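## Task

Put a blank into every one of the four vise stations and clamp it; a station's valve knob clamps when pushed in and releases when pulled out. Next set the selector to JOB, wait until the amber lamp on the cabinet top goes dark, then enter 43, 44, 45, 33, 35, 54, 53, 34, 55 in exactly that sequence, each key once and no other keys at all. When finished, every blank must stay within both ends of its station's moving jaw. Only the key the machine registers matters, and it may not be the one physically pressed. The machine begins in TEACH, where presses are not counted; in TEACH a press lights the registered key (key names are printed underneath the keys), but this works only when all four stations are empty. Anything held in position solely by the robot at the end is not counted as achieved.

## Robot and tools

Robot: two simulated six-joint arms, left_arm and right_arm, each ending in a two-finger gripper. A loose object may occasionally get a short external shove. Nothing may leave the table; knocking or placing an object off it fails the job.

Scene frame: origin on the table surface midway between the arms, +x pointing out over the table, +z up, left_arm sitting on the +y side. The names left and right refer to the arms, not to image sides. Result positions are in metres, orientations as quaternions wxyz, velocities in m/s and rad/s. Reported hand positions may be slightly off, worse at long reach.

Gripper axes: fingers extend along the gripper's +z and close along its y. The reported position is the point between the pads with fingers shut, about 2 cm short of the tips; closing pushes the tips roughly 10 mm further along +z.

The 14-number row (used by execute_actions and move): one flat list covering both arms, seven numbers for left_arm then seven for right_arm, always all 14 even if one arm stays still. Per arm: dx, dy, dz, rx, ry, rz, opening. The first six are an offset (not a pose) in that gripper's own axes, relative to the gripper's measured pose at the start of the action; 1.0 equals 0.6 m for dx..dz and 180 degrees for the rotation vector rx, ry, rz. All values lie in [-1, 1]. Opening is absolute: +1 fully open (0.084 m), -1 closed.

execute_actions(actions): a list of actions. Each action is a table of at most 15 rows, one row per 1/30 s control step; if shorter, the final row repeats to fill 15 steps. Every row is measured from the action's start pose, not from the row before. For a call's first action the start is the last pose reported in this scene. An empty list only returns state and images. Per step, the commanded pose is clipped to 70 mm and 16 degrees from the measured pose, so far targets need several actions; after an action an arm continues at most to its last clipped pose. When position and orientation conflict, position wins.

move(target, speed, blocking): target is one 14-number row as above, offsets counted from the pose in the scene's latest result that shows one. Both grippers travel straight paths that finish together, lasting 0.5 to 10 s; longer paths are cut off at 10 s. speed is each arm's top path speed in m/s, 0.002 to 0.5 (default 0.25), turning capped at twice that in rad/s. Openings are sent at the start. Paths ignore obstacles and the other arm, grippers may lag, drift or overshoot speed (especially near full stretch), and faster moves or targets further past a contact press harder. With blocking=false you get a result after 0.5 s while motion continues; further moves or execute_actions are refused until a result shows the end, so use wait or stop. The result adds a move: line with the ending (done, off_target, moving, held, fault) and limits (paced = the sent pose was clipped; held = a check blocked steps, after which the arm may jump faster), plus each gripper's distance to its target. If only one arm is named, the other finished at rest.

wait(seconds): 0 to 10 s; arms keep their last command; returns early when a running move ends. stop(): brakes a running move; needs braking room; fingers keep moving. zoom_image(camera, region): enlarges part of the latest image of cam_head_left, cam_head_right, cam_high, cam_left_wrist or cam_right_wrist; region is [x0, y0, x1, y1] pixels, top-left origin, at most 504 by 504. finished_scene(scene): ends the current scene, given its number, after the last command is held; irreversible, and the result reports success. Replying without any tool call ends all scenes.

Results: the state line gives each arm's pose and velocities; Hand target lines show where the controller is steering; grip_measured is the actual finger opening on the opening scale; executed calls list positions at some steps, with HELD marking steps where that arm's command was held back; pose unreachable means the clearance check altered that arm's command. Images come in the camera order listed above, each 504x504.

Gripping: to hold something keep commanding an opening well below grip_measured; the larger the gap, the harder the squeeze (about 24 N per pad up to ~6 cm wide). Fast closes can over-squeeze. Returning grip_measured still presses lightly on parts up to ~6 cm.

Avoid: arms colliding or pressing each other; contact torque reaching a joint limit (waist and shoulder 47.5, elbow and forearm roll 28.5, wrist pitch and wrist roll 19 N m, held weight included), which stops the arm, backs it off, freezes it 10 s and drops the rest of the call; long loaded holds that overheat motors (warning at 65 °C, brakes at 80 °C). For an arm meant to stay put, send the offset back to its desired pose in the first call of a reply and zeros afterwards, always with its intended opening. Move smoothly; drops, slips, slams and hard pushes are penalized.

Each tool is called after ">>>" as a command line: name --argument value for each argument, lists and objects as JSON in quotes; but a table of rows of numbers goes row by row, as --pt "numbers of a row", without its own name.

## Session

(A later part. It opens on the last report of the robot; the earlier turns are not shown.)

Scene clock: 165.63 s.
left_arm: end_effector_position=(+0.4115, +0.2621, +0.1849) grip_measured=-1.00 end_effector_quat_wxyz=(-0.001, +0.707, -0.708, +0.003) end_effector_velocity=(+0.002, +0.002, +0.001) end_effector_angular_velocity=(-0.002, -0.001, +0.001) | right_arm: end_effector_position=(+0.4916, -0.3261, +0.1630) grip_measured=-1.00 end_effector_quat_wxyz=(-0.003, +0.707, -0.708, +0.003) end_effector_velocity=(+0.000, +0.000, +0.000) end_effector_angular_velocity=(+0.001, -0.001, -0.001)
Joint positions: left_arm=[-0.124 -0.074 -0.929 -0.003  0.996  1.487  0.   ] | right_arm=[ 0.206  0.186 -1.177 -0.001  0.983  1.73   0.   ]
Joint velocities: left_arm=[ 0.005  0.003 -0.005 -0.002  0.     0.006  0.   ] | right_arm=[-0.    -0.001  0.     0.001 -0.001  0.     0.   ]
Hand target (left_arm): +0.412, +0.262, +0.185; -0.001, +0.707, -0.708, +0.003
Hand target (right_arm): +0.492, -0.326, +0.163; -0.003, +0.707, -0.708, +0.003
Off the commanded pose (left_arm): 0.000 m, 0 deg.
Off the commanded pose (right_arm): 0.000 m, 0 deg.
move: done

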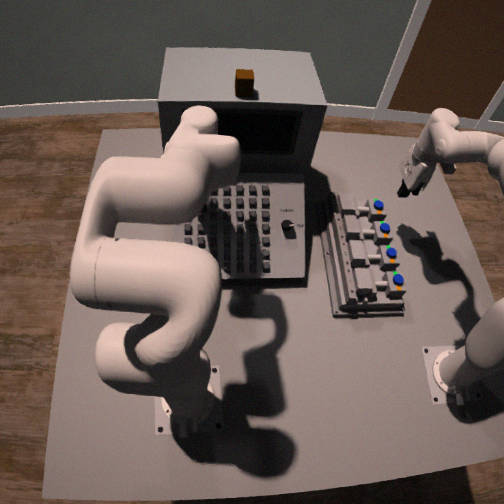

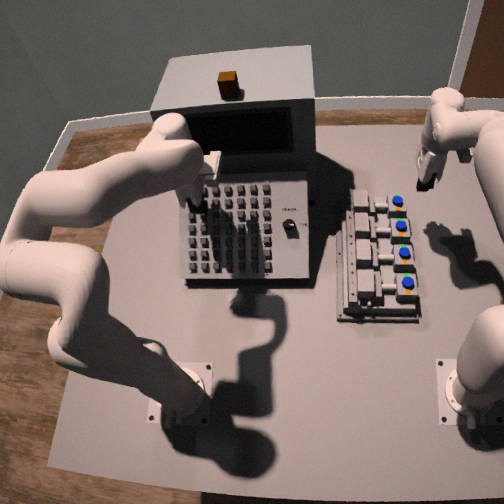

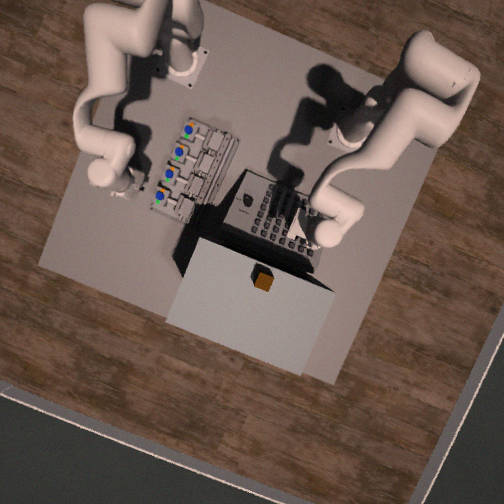

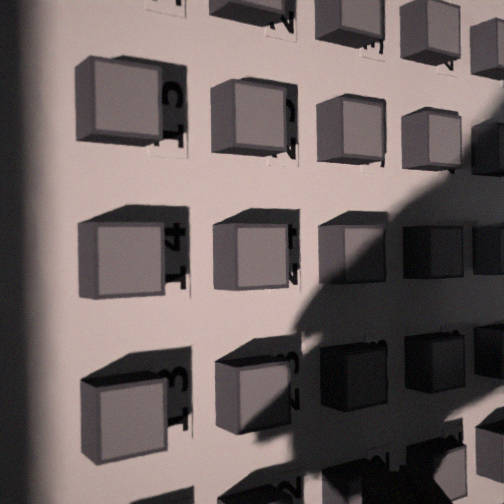

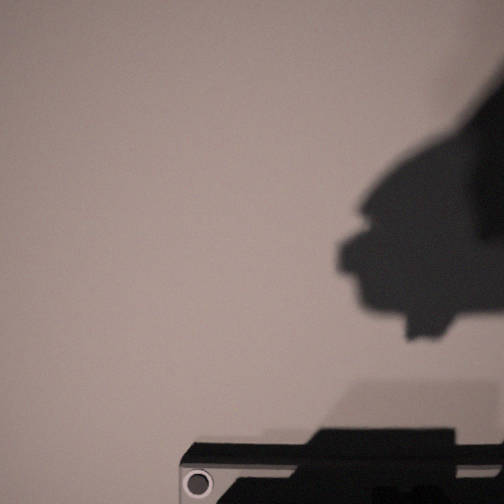

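>>> move --target '[0,0,0.044,0,0,0,-1,0,0,0,0,0,0,-1]' --speed 0.08

>>> move --target '[0,0,-0.038,-0.001,0,0,-1,0,0,0,0,0,0,-1]'

>>> move --target '[0.1145,0,0,0,0,0,-1,0,0,0,0,0,0,-1]'

>>> move --target '[0,0,0.044,0,0,0,-1,0,0,0,0,0,0,-1]' --speed 0.08

>>> move --target '[0,0,-0.04,-0.001,0,0,-1,0,0,0,0,0,0,-1]'

>>> move --target '[-0.058,0.093,0.058,0,0,0,-1,0,0,0,0,0,0,-1]' --speed 0.15

Scene clock: 167.50 s.
left_arm: end_effector_position=(+0.4127, +0.2621, +0.1634) grip_measured=-1.00 end_effector_quat_wxyz=(-0.003, +0.707, -0.708, +0.006) end_effector_velocity=(+0.001, -0.000, -0.004) end_effector_angular_velocity=(+0.000, -0.006, -0.001) | right_arm: end_effector_position=(+0.4916, -0.3261, +0.1630) grip_measured=-1.00 end_effector_quat_wxyz=(-0.003, +0.707, -0.708, +0.003) end_effector_velocity=(+0.000, +0.000, +0.000) end_effector_angular_velocity=(+0.000, -0.001, -0.001)
Joint positions: left_arm=[-0.124 -0.046 -0.893 -0.003  0.926  1.487  0.   ] | right_arm=[ 0.206  0.186 -1.177 -0.001  0.983  1.73   0.   ]
Joint velocities: left_arm=[-0.     0.006  0.007  0.001 -0.02   0.     0.   ] | right_arm=[ 0.     0.    -0.001  0.    -0.     0.001  0.   ]
Hand target (left_arm): +0.412, +0.262, +0.159; -0.001, +0.707, -0.708, +0.003
Hand target (right_arm): +0.492, -0.326, +0.163; -0.003, +0.707, -0.708, +0.003
Off the commanded pose (left_arm): 0.005 m, 0 deg.
Off the commanded pose (right_arm): 0.000 m, 0 deg.
move: off_target (left_arm)

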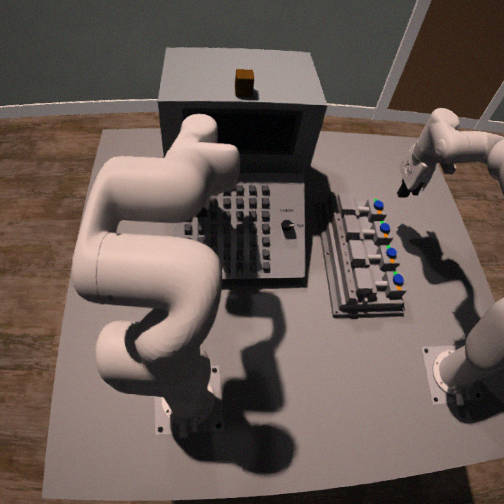

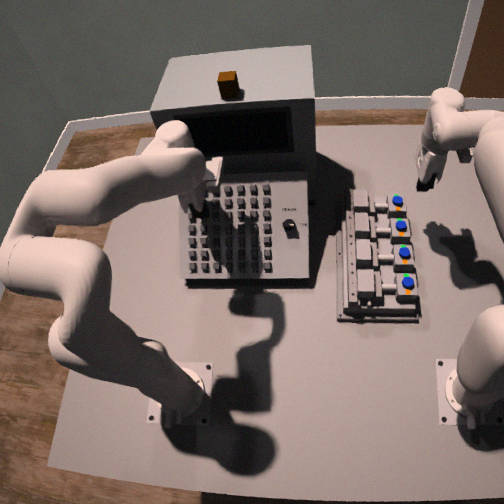

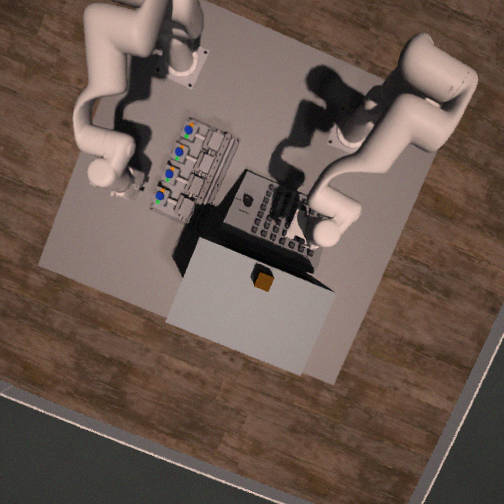

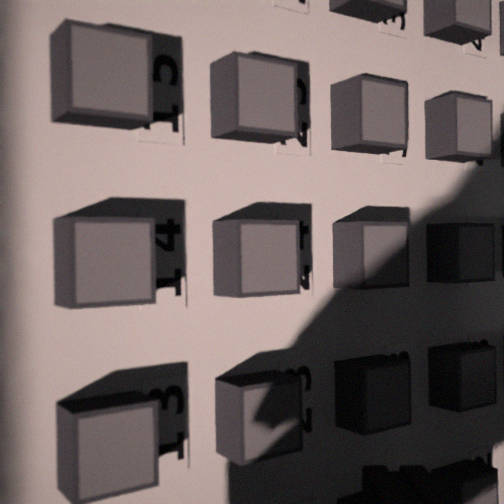

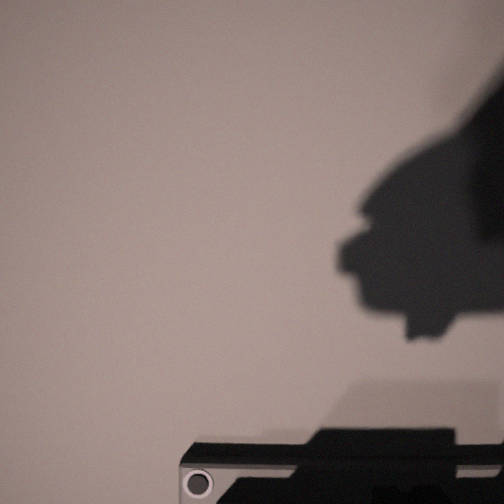

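Scene clock: 168.33 s.
left_arm: end_effector_position=(+0.4123, +0.2621, +0.1856) grip_measured=-1.00 end_effector_quat_wxyz=(-0.002, +0.707, -0.708, +0.004) end_effector_velocity=(+0.001, +0.000, +0.004) end_effector_angular_velocity=(-0.001, -0.004, +0.001) | right_arm: end_effector_position=(+0.4916, -0.3261, +0.1630) grip_measured=-1.00 end_effector_quat_wxyz=(-0.003, +0.707, -0.708, +0.003) end_effector_velocity=(+0.000, -0.000, +0.000) end_effector_angular_velocity=(-0.000, -0.001, -0.000)
Joint positions: left_arm=[-0.124 -0.074 -0.931 -0.003  0.996  1.487  0.   ] | right_arm=[ 0.206  0.186 -1.177 -0.001  0.983  1.73   0.   ]
Joint velocities: left_arm=[ 0.001 -0.005 -0.004 -0.001  0.006  0.     0.   ] | right_arm=[-0. -0. -0. -0.  0.  0.  0.]
Hand target (left_arm): +0.412, +0.262, +0.186; -0.002, +0.707, -0.708, +0.005
Hand target (right_arm): +0.492, -0.326, +0.163; -0.003, +0.707, -0.708, +0.003
Off the commanded pose (left_arm): 0.001 m, 0 deg.
Off the commanded pose (right_arm): 0.000 m, 0 deg.
move: done

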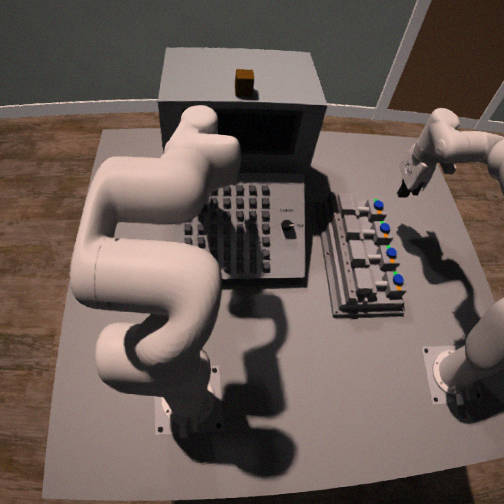

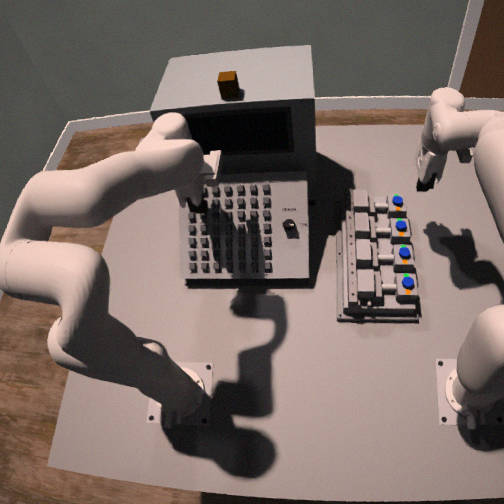

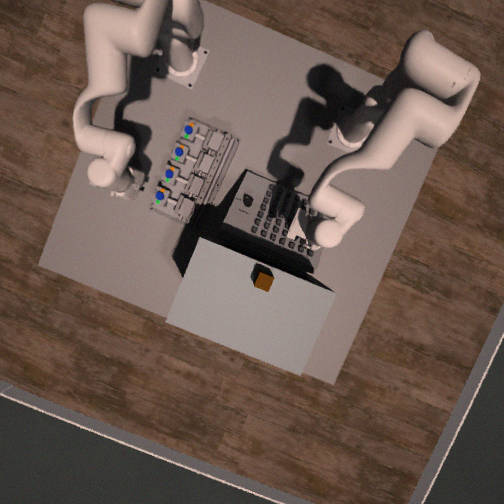

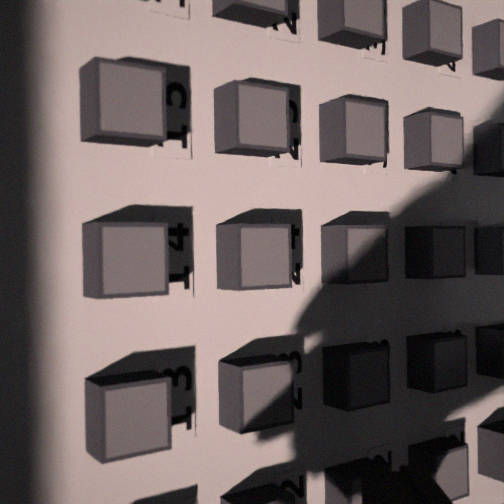

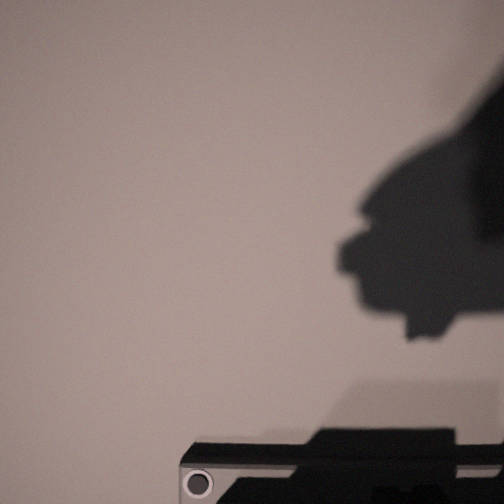

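Scene clock: 169.23 s.
left_arm: end_effector_position=(+0.4120, +0.1938, +0.1857) grip_measured=-1.00 end_effector_quat_wxyz=(-0.002, +0.707, -0.708, +0.004) end_effector_velocity=(+0.000, -0.002, -0.000) end_effector_angular_velocity=(+0.001, +0.001, +0.000) | right_arm: end_effector_position=(+0.4916, -0.3261, +0.1630) grip_measured=-1.00 end_effector_quat_wxyz=(-0.003, +0.707, -0.708, +0.003) end_effector_velocity=(+0.000, -0.000, -0.001) end_effector_angular_velocity=(-0.000, +0.001, -0.000)
Joint positions: left_arm=[-0.275 -0.038 -0.971 -0.002  1.     1.335  0.   ] | right_arm=[ 0.206  0.186 -1.177 -0.001  0.983  1.73   0.   ]
Joint velocities: left_arm=[-0.004  0.003 -0.003  0.002  0.001 -0.006  0.   ] | right_arm=[-0.     0.001 -0.     0.    -0.    -0.     0.   ]
Hand target (left_arm): +0.412, +0.193, +0.186; -0.002, +0.707, -0.708, +0.004
Hand target (right_arm): +0.492, -0.326, +0.163; -0.003, +0.707, -0.708, +0.003
Off the commanded pose (left_arm): 0.000 m, 0 deg.
Off the commanded pose (right_arm): 0.000 m, 0 deg.
move: done

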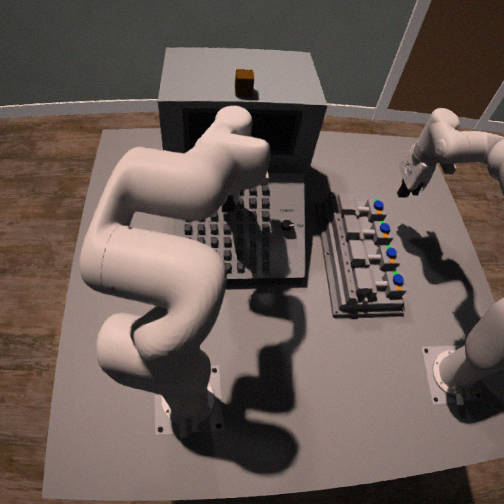

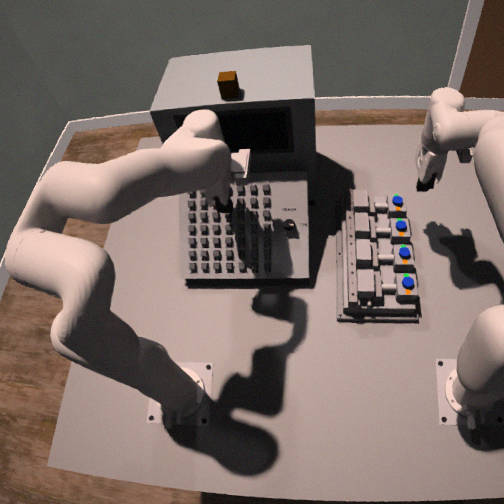

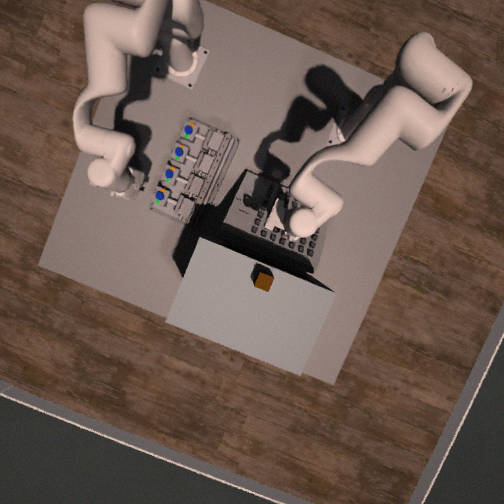

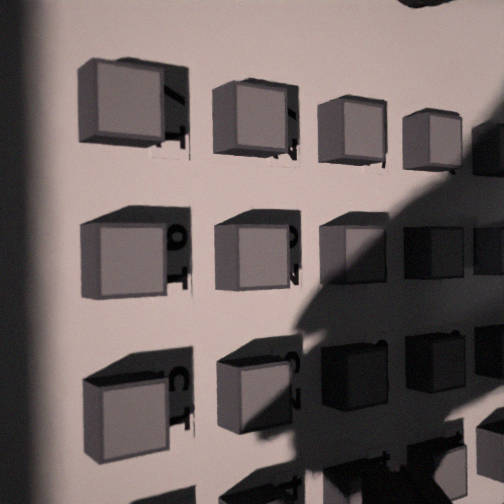

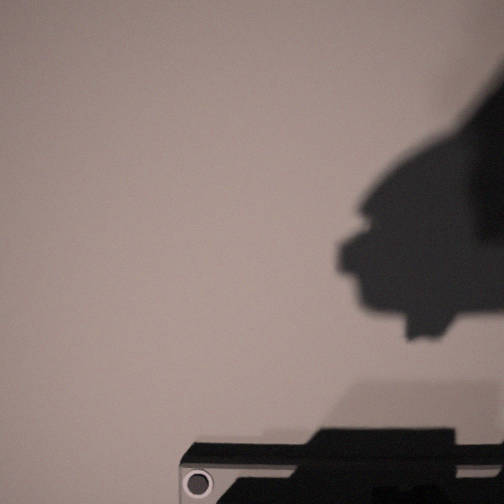

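Scene clock: 169.97 s.
left_arm: end_effector_position=(+0.4131, +0.1936, +0.1639) grip_measured=-1.00 end_effector_quat_wxyz=(-0.003, +0.707, -0.707, +0.007) end_effector_velocity=(+0.001, -0.000, -0.004) end_effector_angular_velocity=(-0.000, -0.004, -0.001) | right_arm: end_effector_position=(+0.4916, -0.3261, +0.1630) grip_measured=-1.00 end_effector_quat_wxyz=(-0.003, +0.707, -0.708, +0.003) end_effector_velocity=(-0.000, -0.000, -0.000) end_effector_angular_velocity=(+0.000, +0.001, +0.000)
Joint positions: left_arm=[-0.275 -0.01  -0.935 -0.002  0.93   1.334  0.   ] | right_arm=[ 0.206  0.186 -1.177 -0.001  0.983  1.73   0.   ]
Joint velocities: left_arm=[-0.     0.004  0.008  0.001 -0.017  0.     0.   ] | right_arm=[-0.  0.  0.  0. -0. -0.  0.]
Hand target (left_arm): +0.412, +0.194, +0.159; -0.002, +0.707, -0.708, +0.004
Hand target (right_arm): +0.492, -0.326, +0.163; -0.003, +0.707, -0.708, +0.003
Off the commanded pose (left_arm): 0.005 m, 0 deg.
Off the commanded pose (right_arm): 0.000 m, 0 deg.
move: off_target (left_arm)

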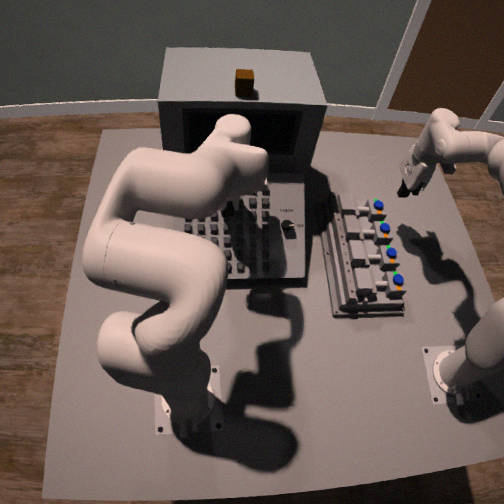

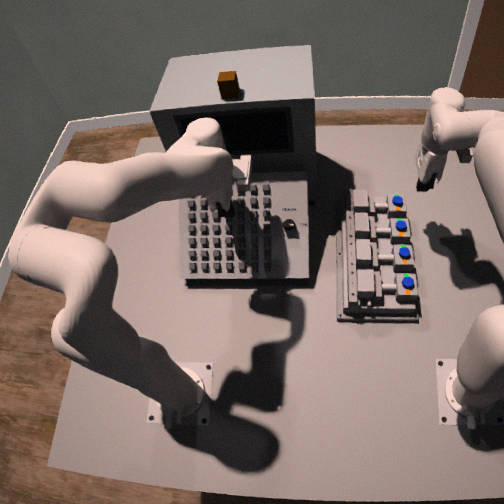

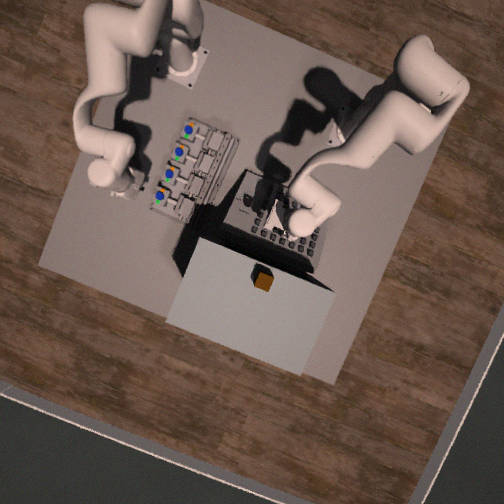

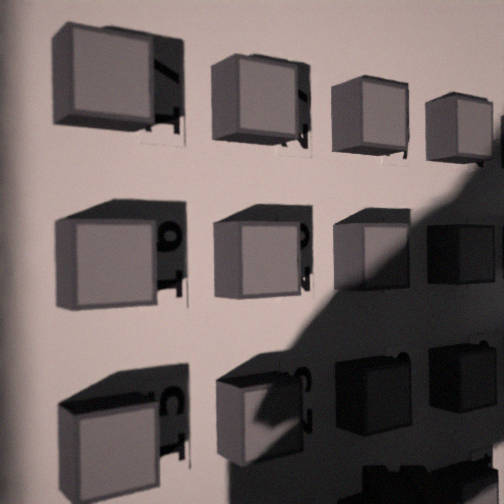

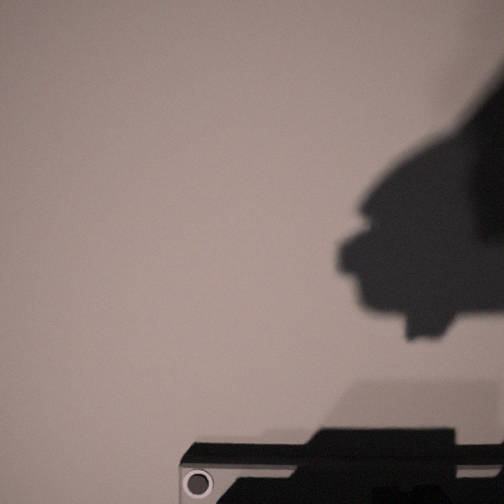

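Scene clock: 170.77 s.
left_arm: end_effector_position=(+0.4126, +0.1937, +0.1872) grip_measured=-1.00 end_effector_quat_wxyz=(-0.002, +0.707, -0.707, +0.005) end_effector_velocity=(+0.001, -0.000, +0.004) end_effector_angular_velocity=(-0.000, -0.003, -0.001) | right_arm: end_effector_position=(+0.4916, -0.3261, +0.1630) grip_measured=-1.00 end_effector_quat_wxyz=(-0.003, +0.707, -0.708, +0.003) end_effector_velocity=(+0.000, +0.000, -0.000) end_effector_angular_velocity=(+0.000, -0.000, -0.000)
Joint positions: left_arm=[-0.275 -0.039 -0.975 -0.003  1.003  1.335  0.   ] | right_arm=[ 0.206  0.186 -1.177 -0.001  0.983  1.73   0.   ]
Joint velocities: left_arm=[-0.    -0.004 -0.006  0.001  0.007  0.     0.   ] | right_arm=[ 0.     0.001 -0.001 -0.    -0.001  0.001  0.   ]
Hand target (left_arm): +0.413, +0.194, +0.188; -0.002, +0.707, -0.707, +0.006
Hand target (right_arm): +0.492, -0.326, +0.163; -0.003, +0.707, -0.708, +0.003
Off the commanded pose (left_arm): 0.001 m, 0 deg.
Off the commanded pose (right_arm): 0.000 m, 0 deg.
move: done

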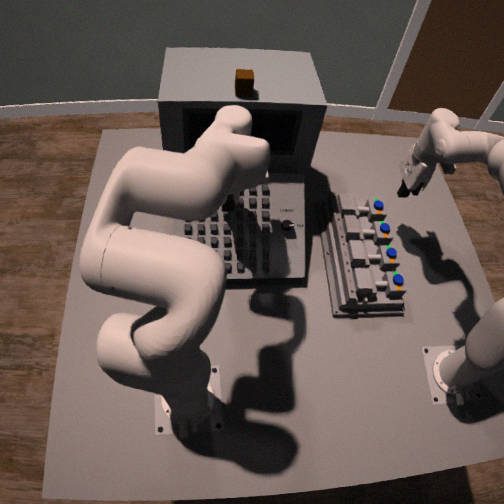

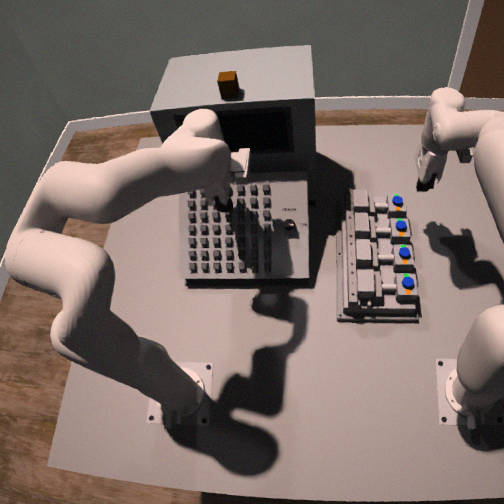

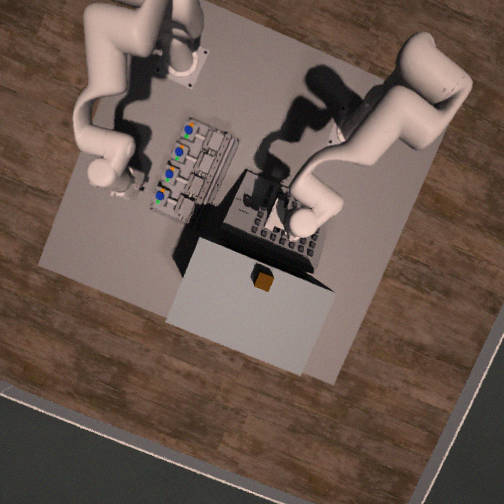

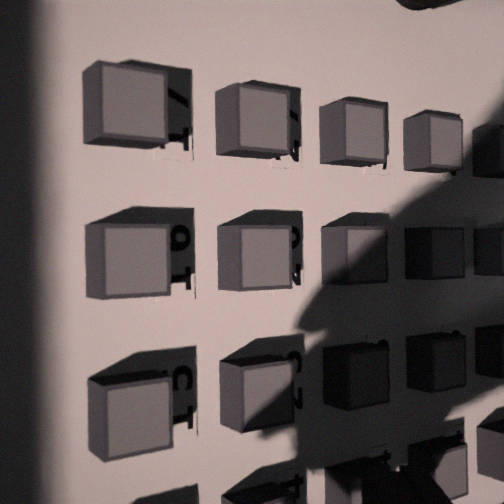

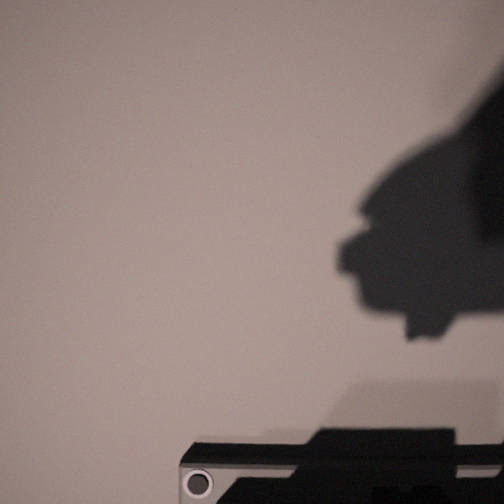

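Scene clock: 171.73 s.
left_arm: end_effector_position=(+0.3576, +0.2284, +0.1520) grip_measured=-1.00 end_effector_quat_wxyz=(-0.002, +0.707, -0.707, +0.005) end_effector_velocity=(-0.002, +0.001, -0.002) end_effector_angular_velocity=(-0.001, -0.000, +0.001) | right_arm: end_effector_position=(+0.4916, -0.3261, +0.1630) grip_measured=-1.00 end_effector_quat_wxyz=(-0.003, +0.707, -0.708, +0.003) end_effector_velocity=(+0.000, +0.000, +0.001) end_effector_angular_velocity=(+0.001, -0.001, -0.000)
Joint positions: left_arm=[-0.222 -0.195 -0.699 -0.003  0.884  1.389  0.   ] | right_arm=[ 0.206  0.186 -1.177 -0.001  0.983  1.73   0.   ]
Joint velocities: left_arm=[ 0.003 -0.007  0.012 -0.001 -0.005  0.003  0.   ] | right_arm=[-0.    -0.001 -0.001  0.001  0.    -0.001  0.   ]
Hand target (left_arm): +0.357, +0.229, +0.152; -0.002, +0.707, -0.707, +0.005
Hand target (right_arm): +0.492, -0.326, +0.163; -0.003, +0.707, -0.708, +0.003
Off the commanded pose (left_arm): 0.000 m, 0 deg.
Off the commanded pose (right_arm): 0.000 m, 0 deg.
move: done

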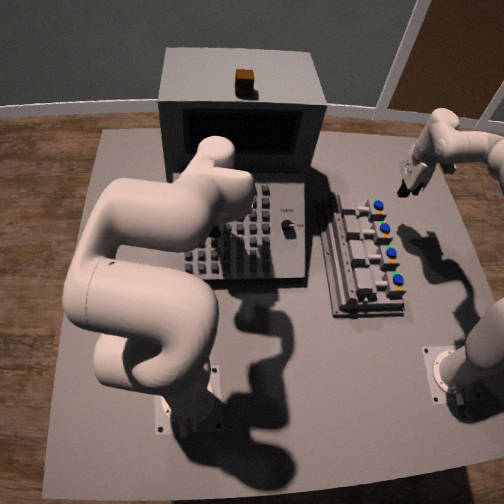

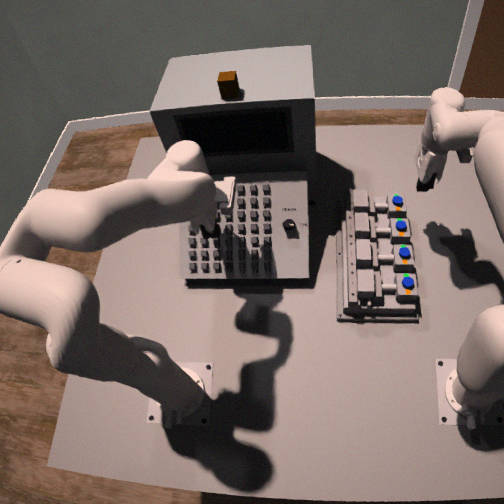

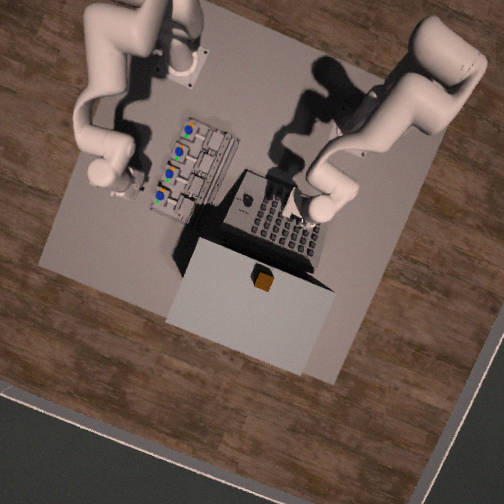

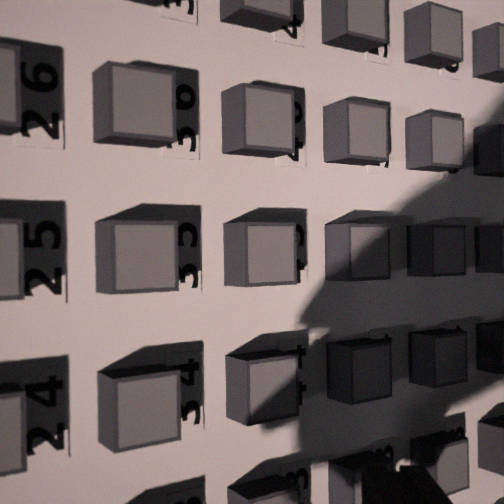

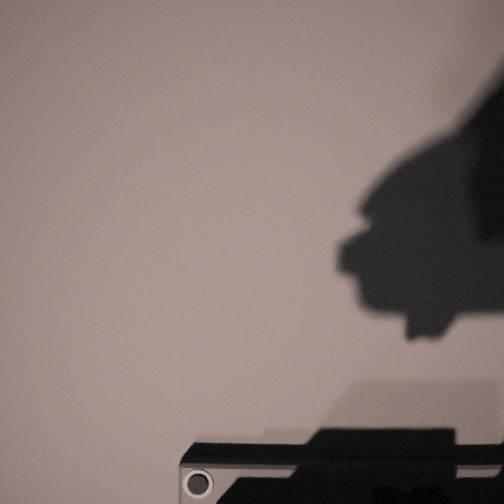

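>>> execute_actions --actions '[]'

>>> move --target '[0,0.002,0.050,0,0,0,-1,0,0,0,0,0,0,-1]' --speed 0.08

>>> move --target '[0,0,-0.038,-0.001,0,0,-1,0,0,0,0,0,0,-1]'

>>> move --target '[-0.0575,0.001,0,0,0,0,-1,0,0,0,0,0,0,-1]' --speed 0.15

Scene clock: 173.33 s.
left_arm: end_effector_position=(+0.3572, +0.2285, +0.1517) grip_measured=-1.00 end_effector_quat_wxyz=(-0.002, +0.707, -0.707, +0.005) end_effector_velocity=(+0.000, -0.000, +0.000) end_effector_angular_velocity=(-0.001, -0.002, +0.001) | right_arm: end_effector_position=(+0.4916, -0.3261, +0.1630) grip_measured=-1.00 end_effector_quat_wxyz=(-0.003, +0.707, -0.708, +0.003) end_effector_velocity=(+0.000, -0.000, +0.000) end_effector_angular_velocity=(+0.000, -0.001, -0.001)
Joint positions: left_arm=[-0.221 -0.196 -0.698 -0.003  0.884  1.389  0.   ] | right_arm=[ 0.206  0.186 -1.177 -0.001  0.983  1.73   0.   ]
Joint velocities: left_arm=[-0.    -0.001 -0.001 -0.001 -0.001 -0.     0.   ] | right_arm=[-0.    -0.    -0.     0.     0.     0.001  0.   ]
Hand target (left_arm): +0.357, +0.229, +0.152; -0.002, +0.707, -0.707, +0.005
Hand target (right_arm): +0.492, -0.326, +0.163; -0.003, +0.707, -0.708, +0.003
Off the commanded pose (left_arm): 0.000 m, 0 deg.
Off the commanded pose (right_arm): 0.000 m, 0 deg.

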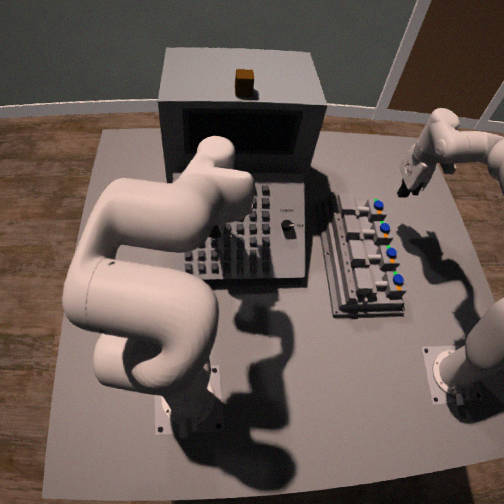

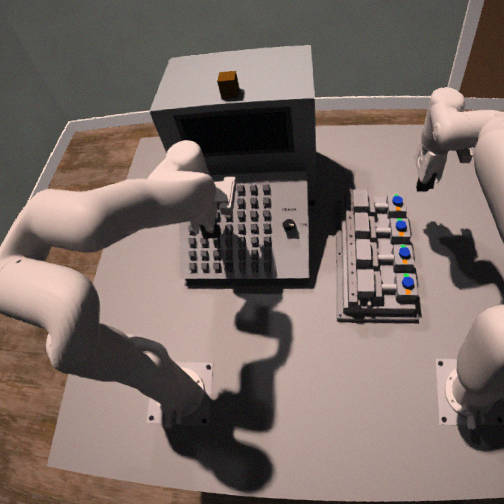

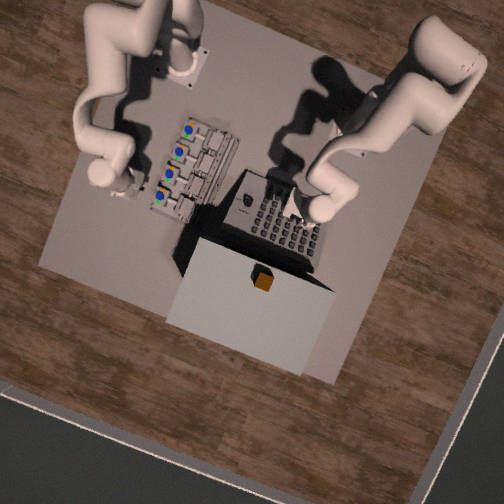

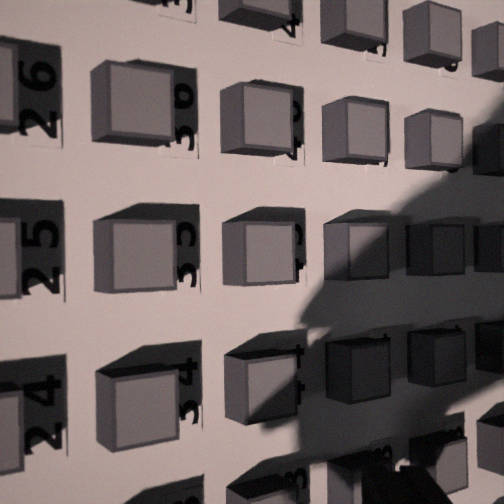

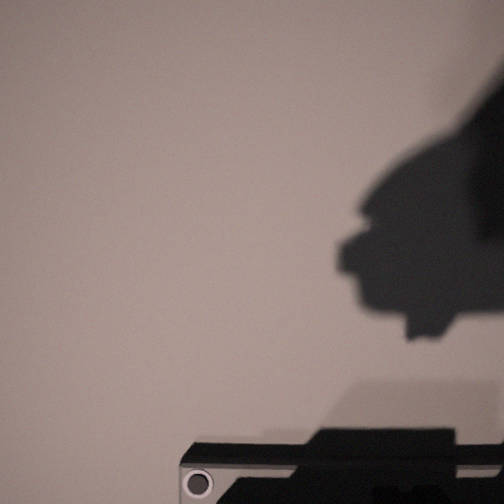

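Scene clock: 174.10 s.
left_arm: end_effector_position=(+0.3573, +0.2284, +0.1256) grip_measured=-1.00 end_effector_quat_wxyz=(-0.003, +0.707, -0.707, +0.007) end_effector_velocity=(+0.001, -0.000, -0.003) end_effector_angular_velocity=(-0.001, -0.006, +0.000) | right_arm: end_effector_position=(+0.4916, -0.3261, +0.1630) grip_measured=-1.00 end_effector_quat_wxyz=(-0.003, +0.707, -0.708, +0.003) end_effector_velocity=(-0.000, +0.000, -0.000) end_effector_angular_velocity=(-0.001, +0.001, +0.001)
Joint positions: left_arm=[-0.222 -0.15  -0.658 -0.003  0.794  1.389  0.   ] | right_arm=[ 0.206  0.186 -1.177 -0.001  0.983  1.73   0.   ]
Joint velocities: left_arm=[-0.     0.007  0.005 -0.    -0.018 -0.     0.   ] | right_arm=[ 0.     0.     0.    -0.001  0.    -0.     0.   ]
Hand target (left_arm): +0.356, +0.229, +0.122; -0.002, +0.707, -0.707, +0.005
Hand target (right_arm): +0.492, -0.326, +0.163; -0.003, +0.707, -0.708, +0.003
Off the commanded pose (left_arm): 0.004 m, 0 deg.
Off the commanded pose (right_arm): 0.000 m, 0 deg.
move: off_target (left_arm)

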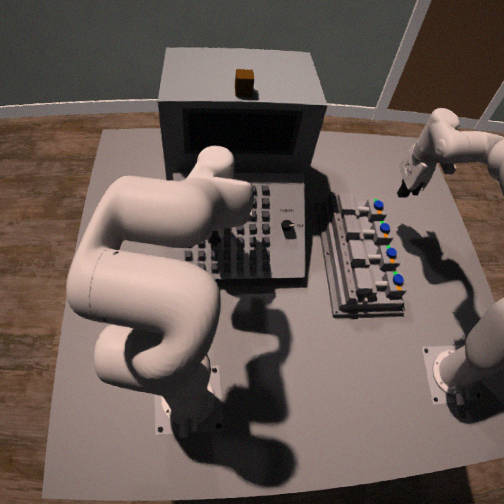

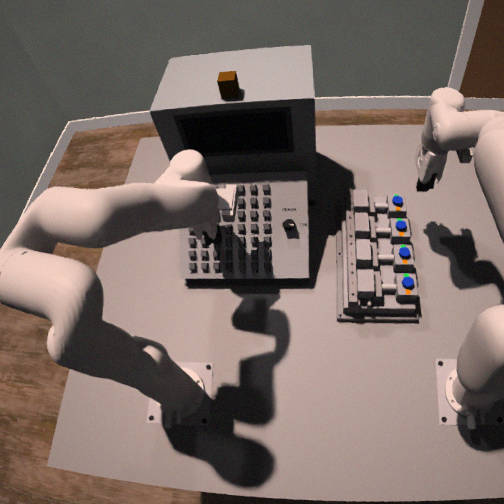

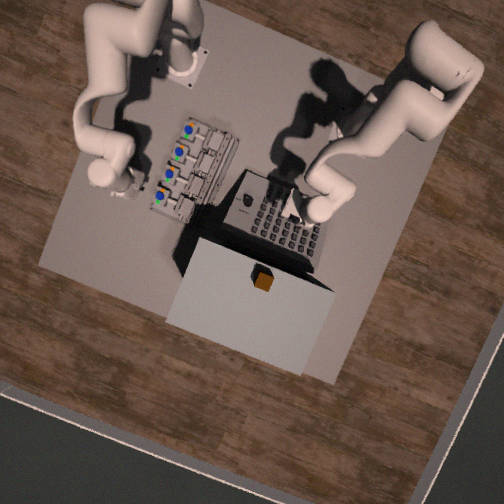

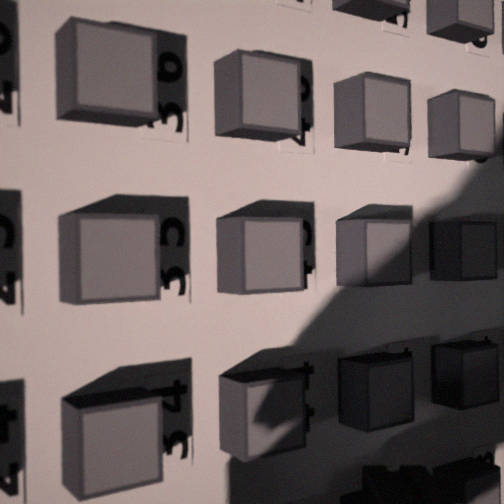

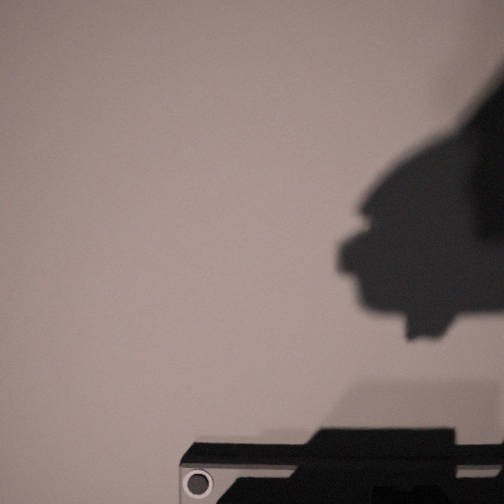

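Scene clock: 174.93 s.
left_arm: end_effector_position=(+0.3568, +0.2284, +0.1479) grip_measured=-1.00 end_effector_quat_wxyz=(-0.002, +0.707, -0.707, +0.006) end_effector_velocity=(+0.001, -0.000, +0.003) end_effector_angular_velocity=(-0.001, -0.003, +0.000) | right_arm: end_effector_position=(+0.4916, -0.3261, +0.1630) grip_measured=-1.00 end_effector_quat_wxyz=(-0.003, +0.707, -0.708, +0.003) end_effector_velocity=(-0.000, +0.000, +0.000) end_effector_angular_velocity=(+0.000, +0.000, +0.000)
Joint positions: left_arm=[-0.222 -0.191 -0.69  -0.004  0.87   1.389  0.   ] | right_arm=[ 0.206  0.186 -1.177 -0.001  0.983  1.73   0.   ]
Joint velocities: left_arm=[ 0.    -0.006 -0.004 -0.001  0.006  0.     0.   ] | right_arm=[ 0.    -0.001  0.001  0.     0.     0.     0.   ]
Hand target (left_arm): +0.357, +0.228, +0.148; -0.002, +0.707, -0.707, +0.006
Hand target (right_arm): +0.492, -0.326, +0.163; -0.003, +0.707, -0.708, +0.003
Off the commanded pose (left_arm): 0.001 m, 0 deg.
Off the commanded pose (right_arm): 0.000 m, 0 deg.
move: done

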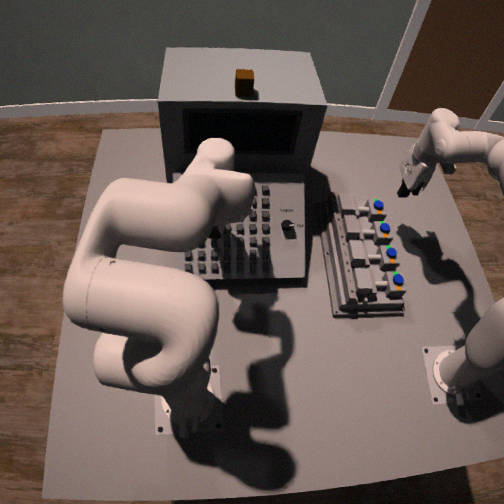

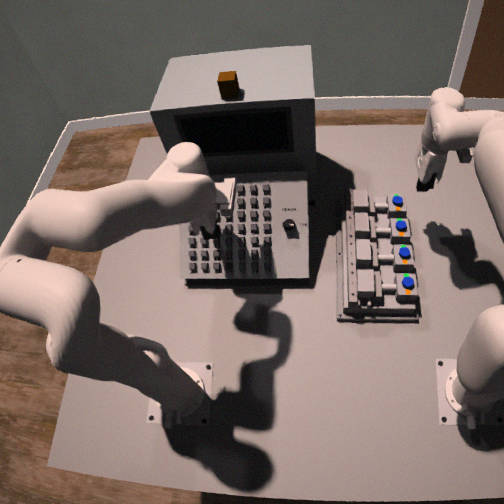

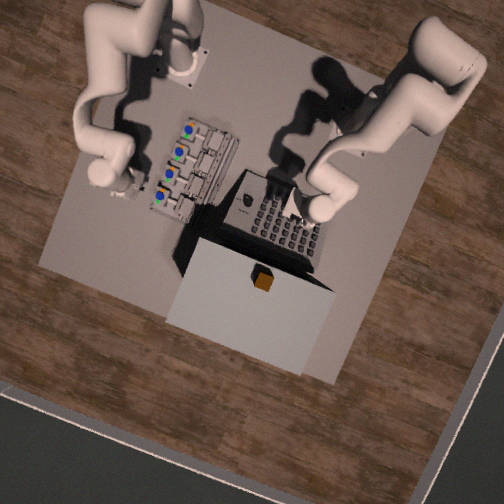

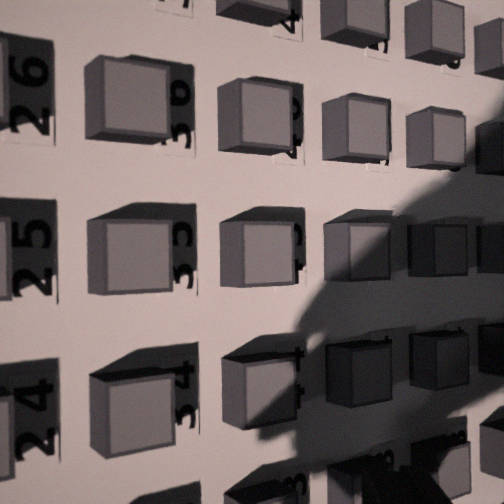

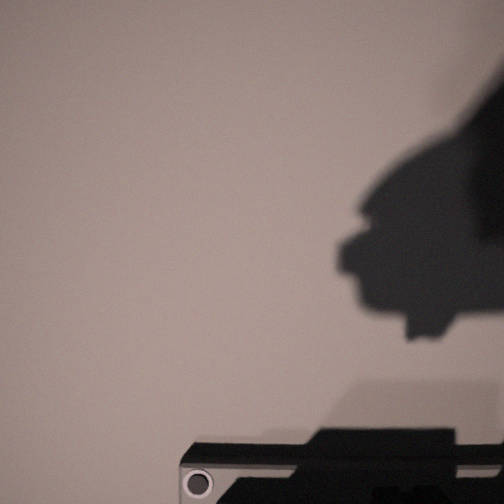

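Scene clock: 175.77 s.
left_arm: end_effector_position=(+0.3563, +0.2627, +0.1478) grip_measured=-1.00 end_effector_quat_wxyz=(-0.002, +0.707, -0.707, +0.005) end_effector_velocity=(-0.001, +0.002, -0.000) end_effector_angular_velocity=(-0.001, +0.002, -0.001) | right_arm: end_effector_position=(+0.4916, -0.3261, +0.1630) grip_measured=-1.00 end_effector_quat_wxyz=(-0.003, +0.707, -0.708, +0.003) end_effector_velocity=(+0.000, +0.000, -0.000) end_effector_angular_velocity=(+0.001, +0.000, -0.001)
Joint positions: left_arm=[-0.134 -0.21  -0.672 -0.005  0.871  1.477  0.   ] | right_arm=[ 0.206  0.186 -1.177 -0.001  0.983  1.73   0.   ]
Joint velocities: left_arm=[ 0.005 -0.001  0.001 -0.001  0.001  0.007  0.   ] | right_arm=[-0.     0.001 -0.     0.002 -0.    -0.     0.   ]
Hand target (left_arm): +0.356, +0.263, +0.148; -0.002, +0.707, -0.707, +0.005
Hand target (right_arm): +0.492, -0.326, +0.163; -0.003, +0.707, -0.708, +0.003
Off the commanded pose (left_arm): 0.000 m, 0 deg.
Off the commanded pose (right_arm): 0.000 m, 0 deg.
move: done

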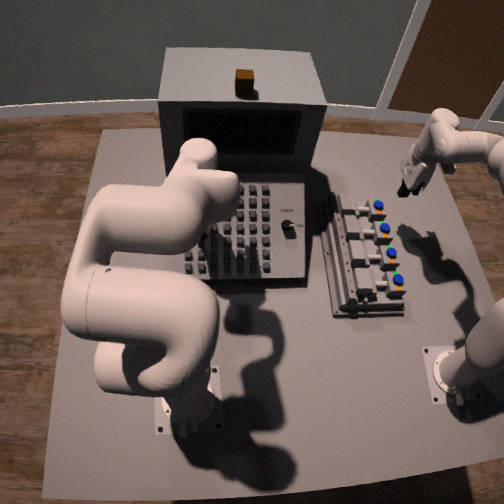

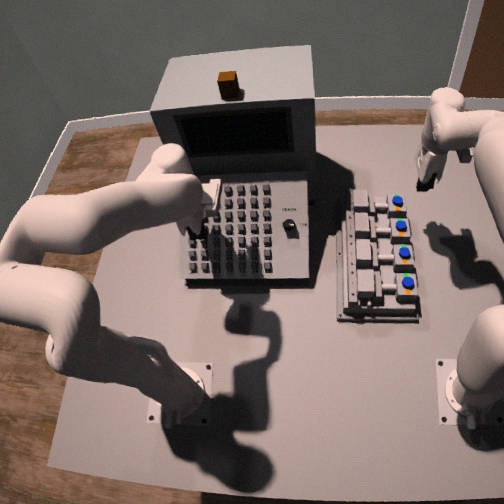

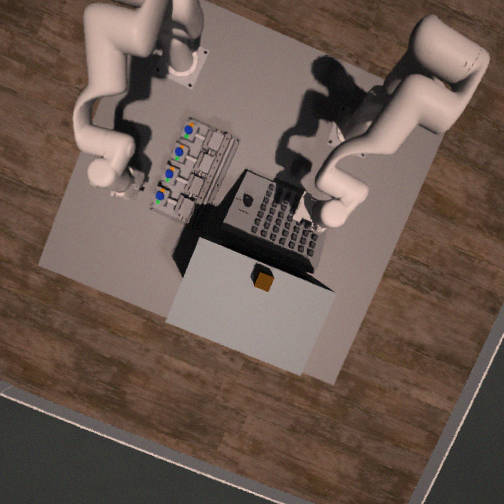

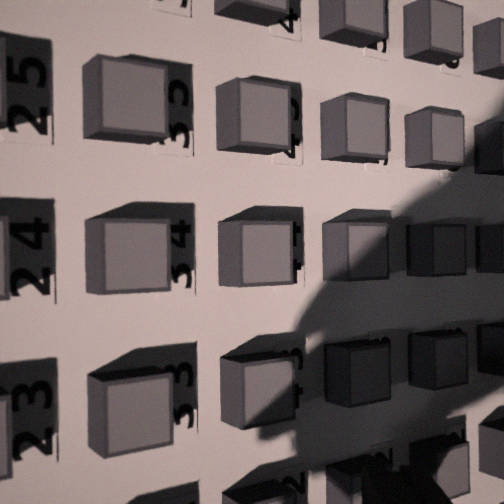

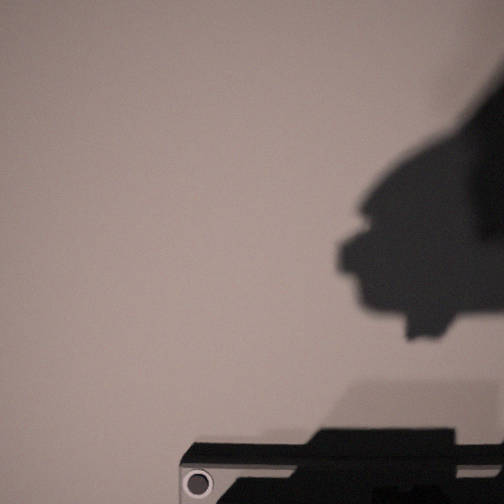

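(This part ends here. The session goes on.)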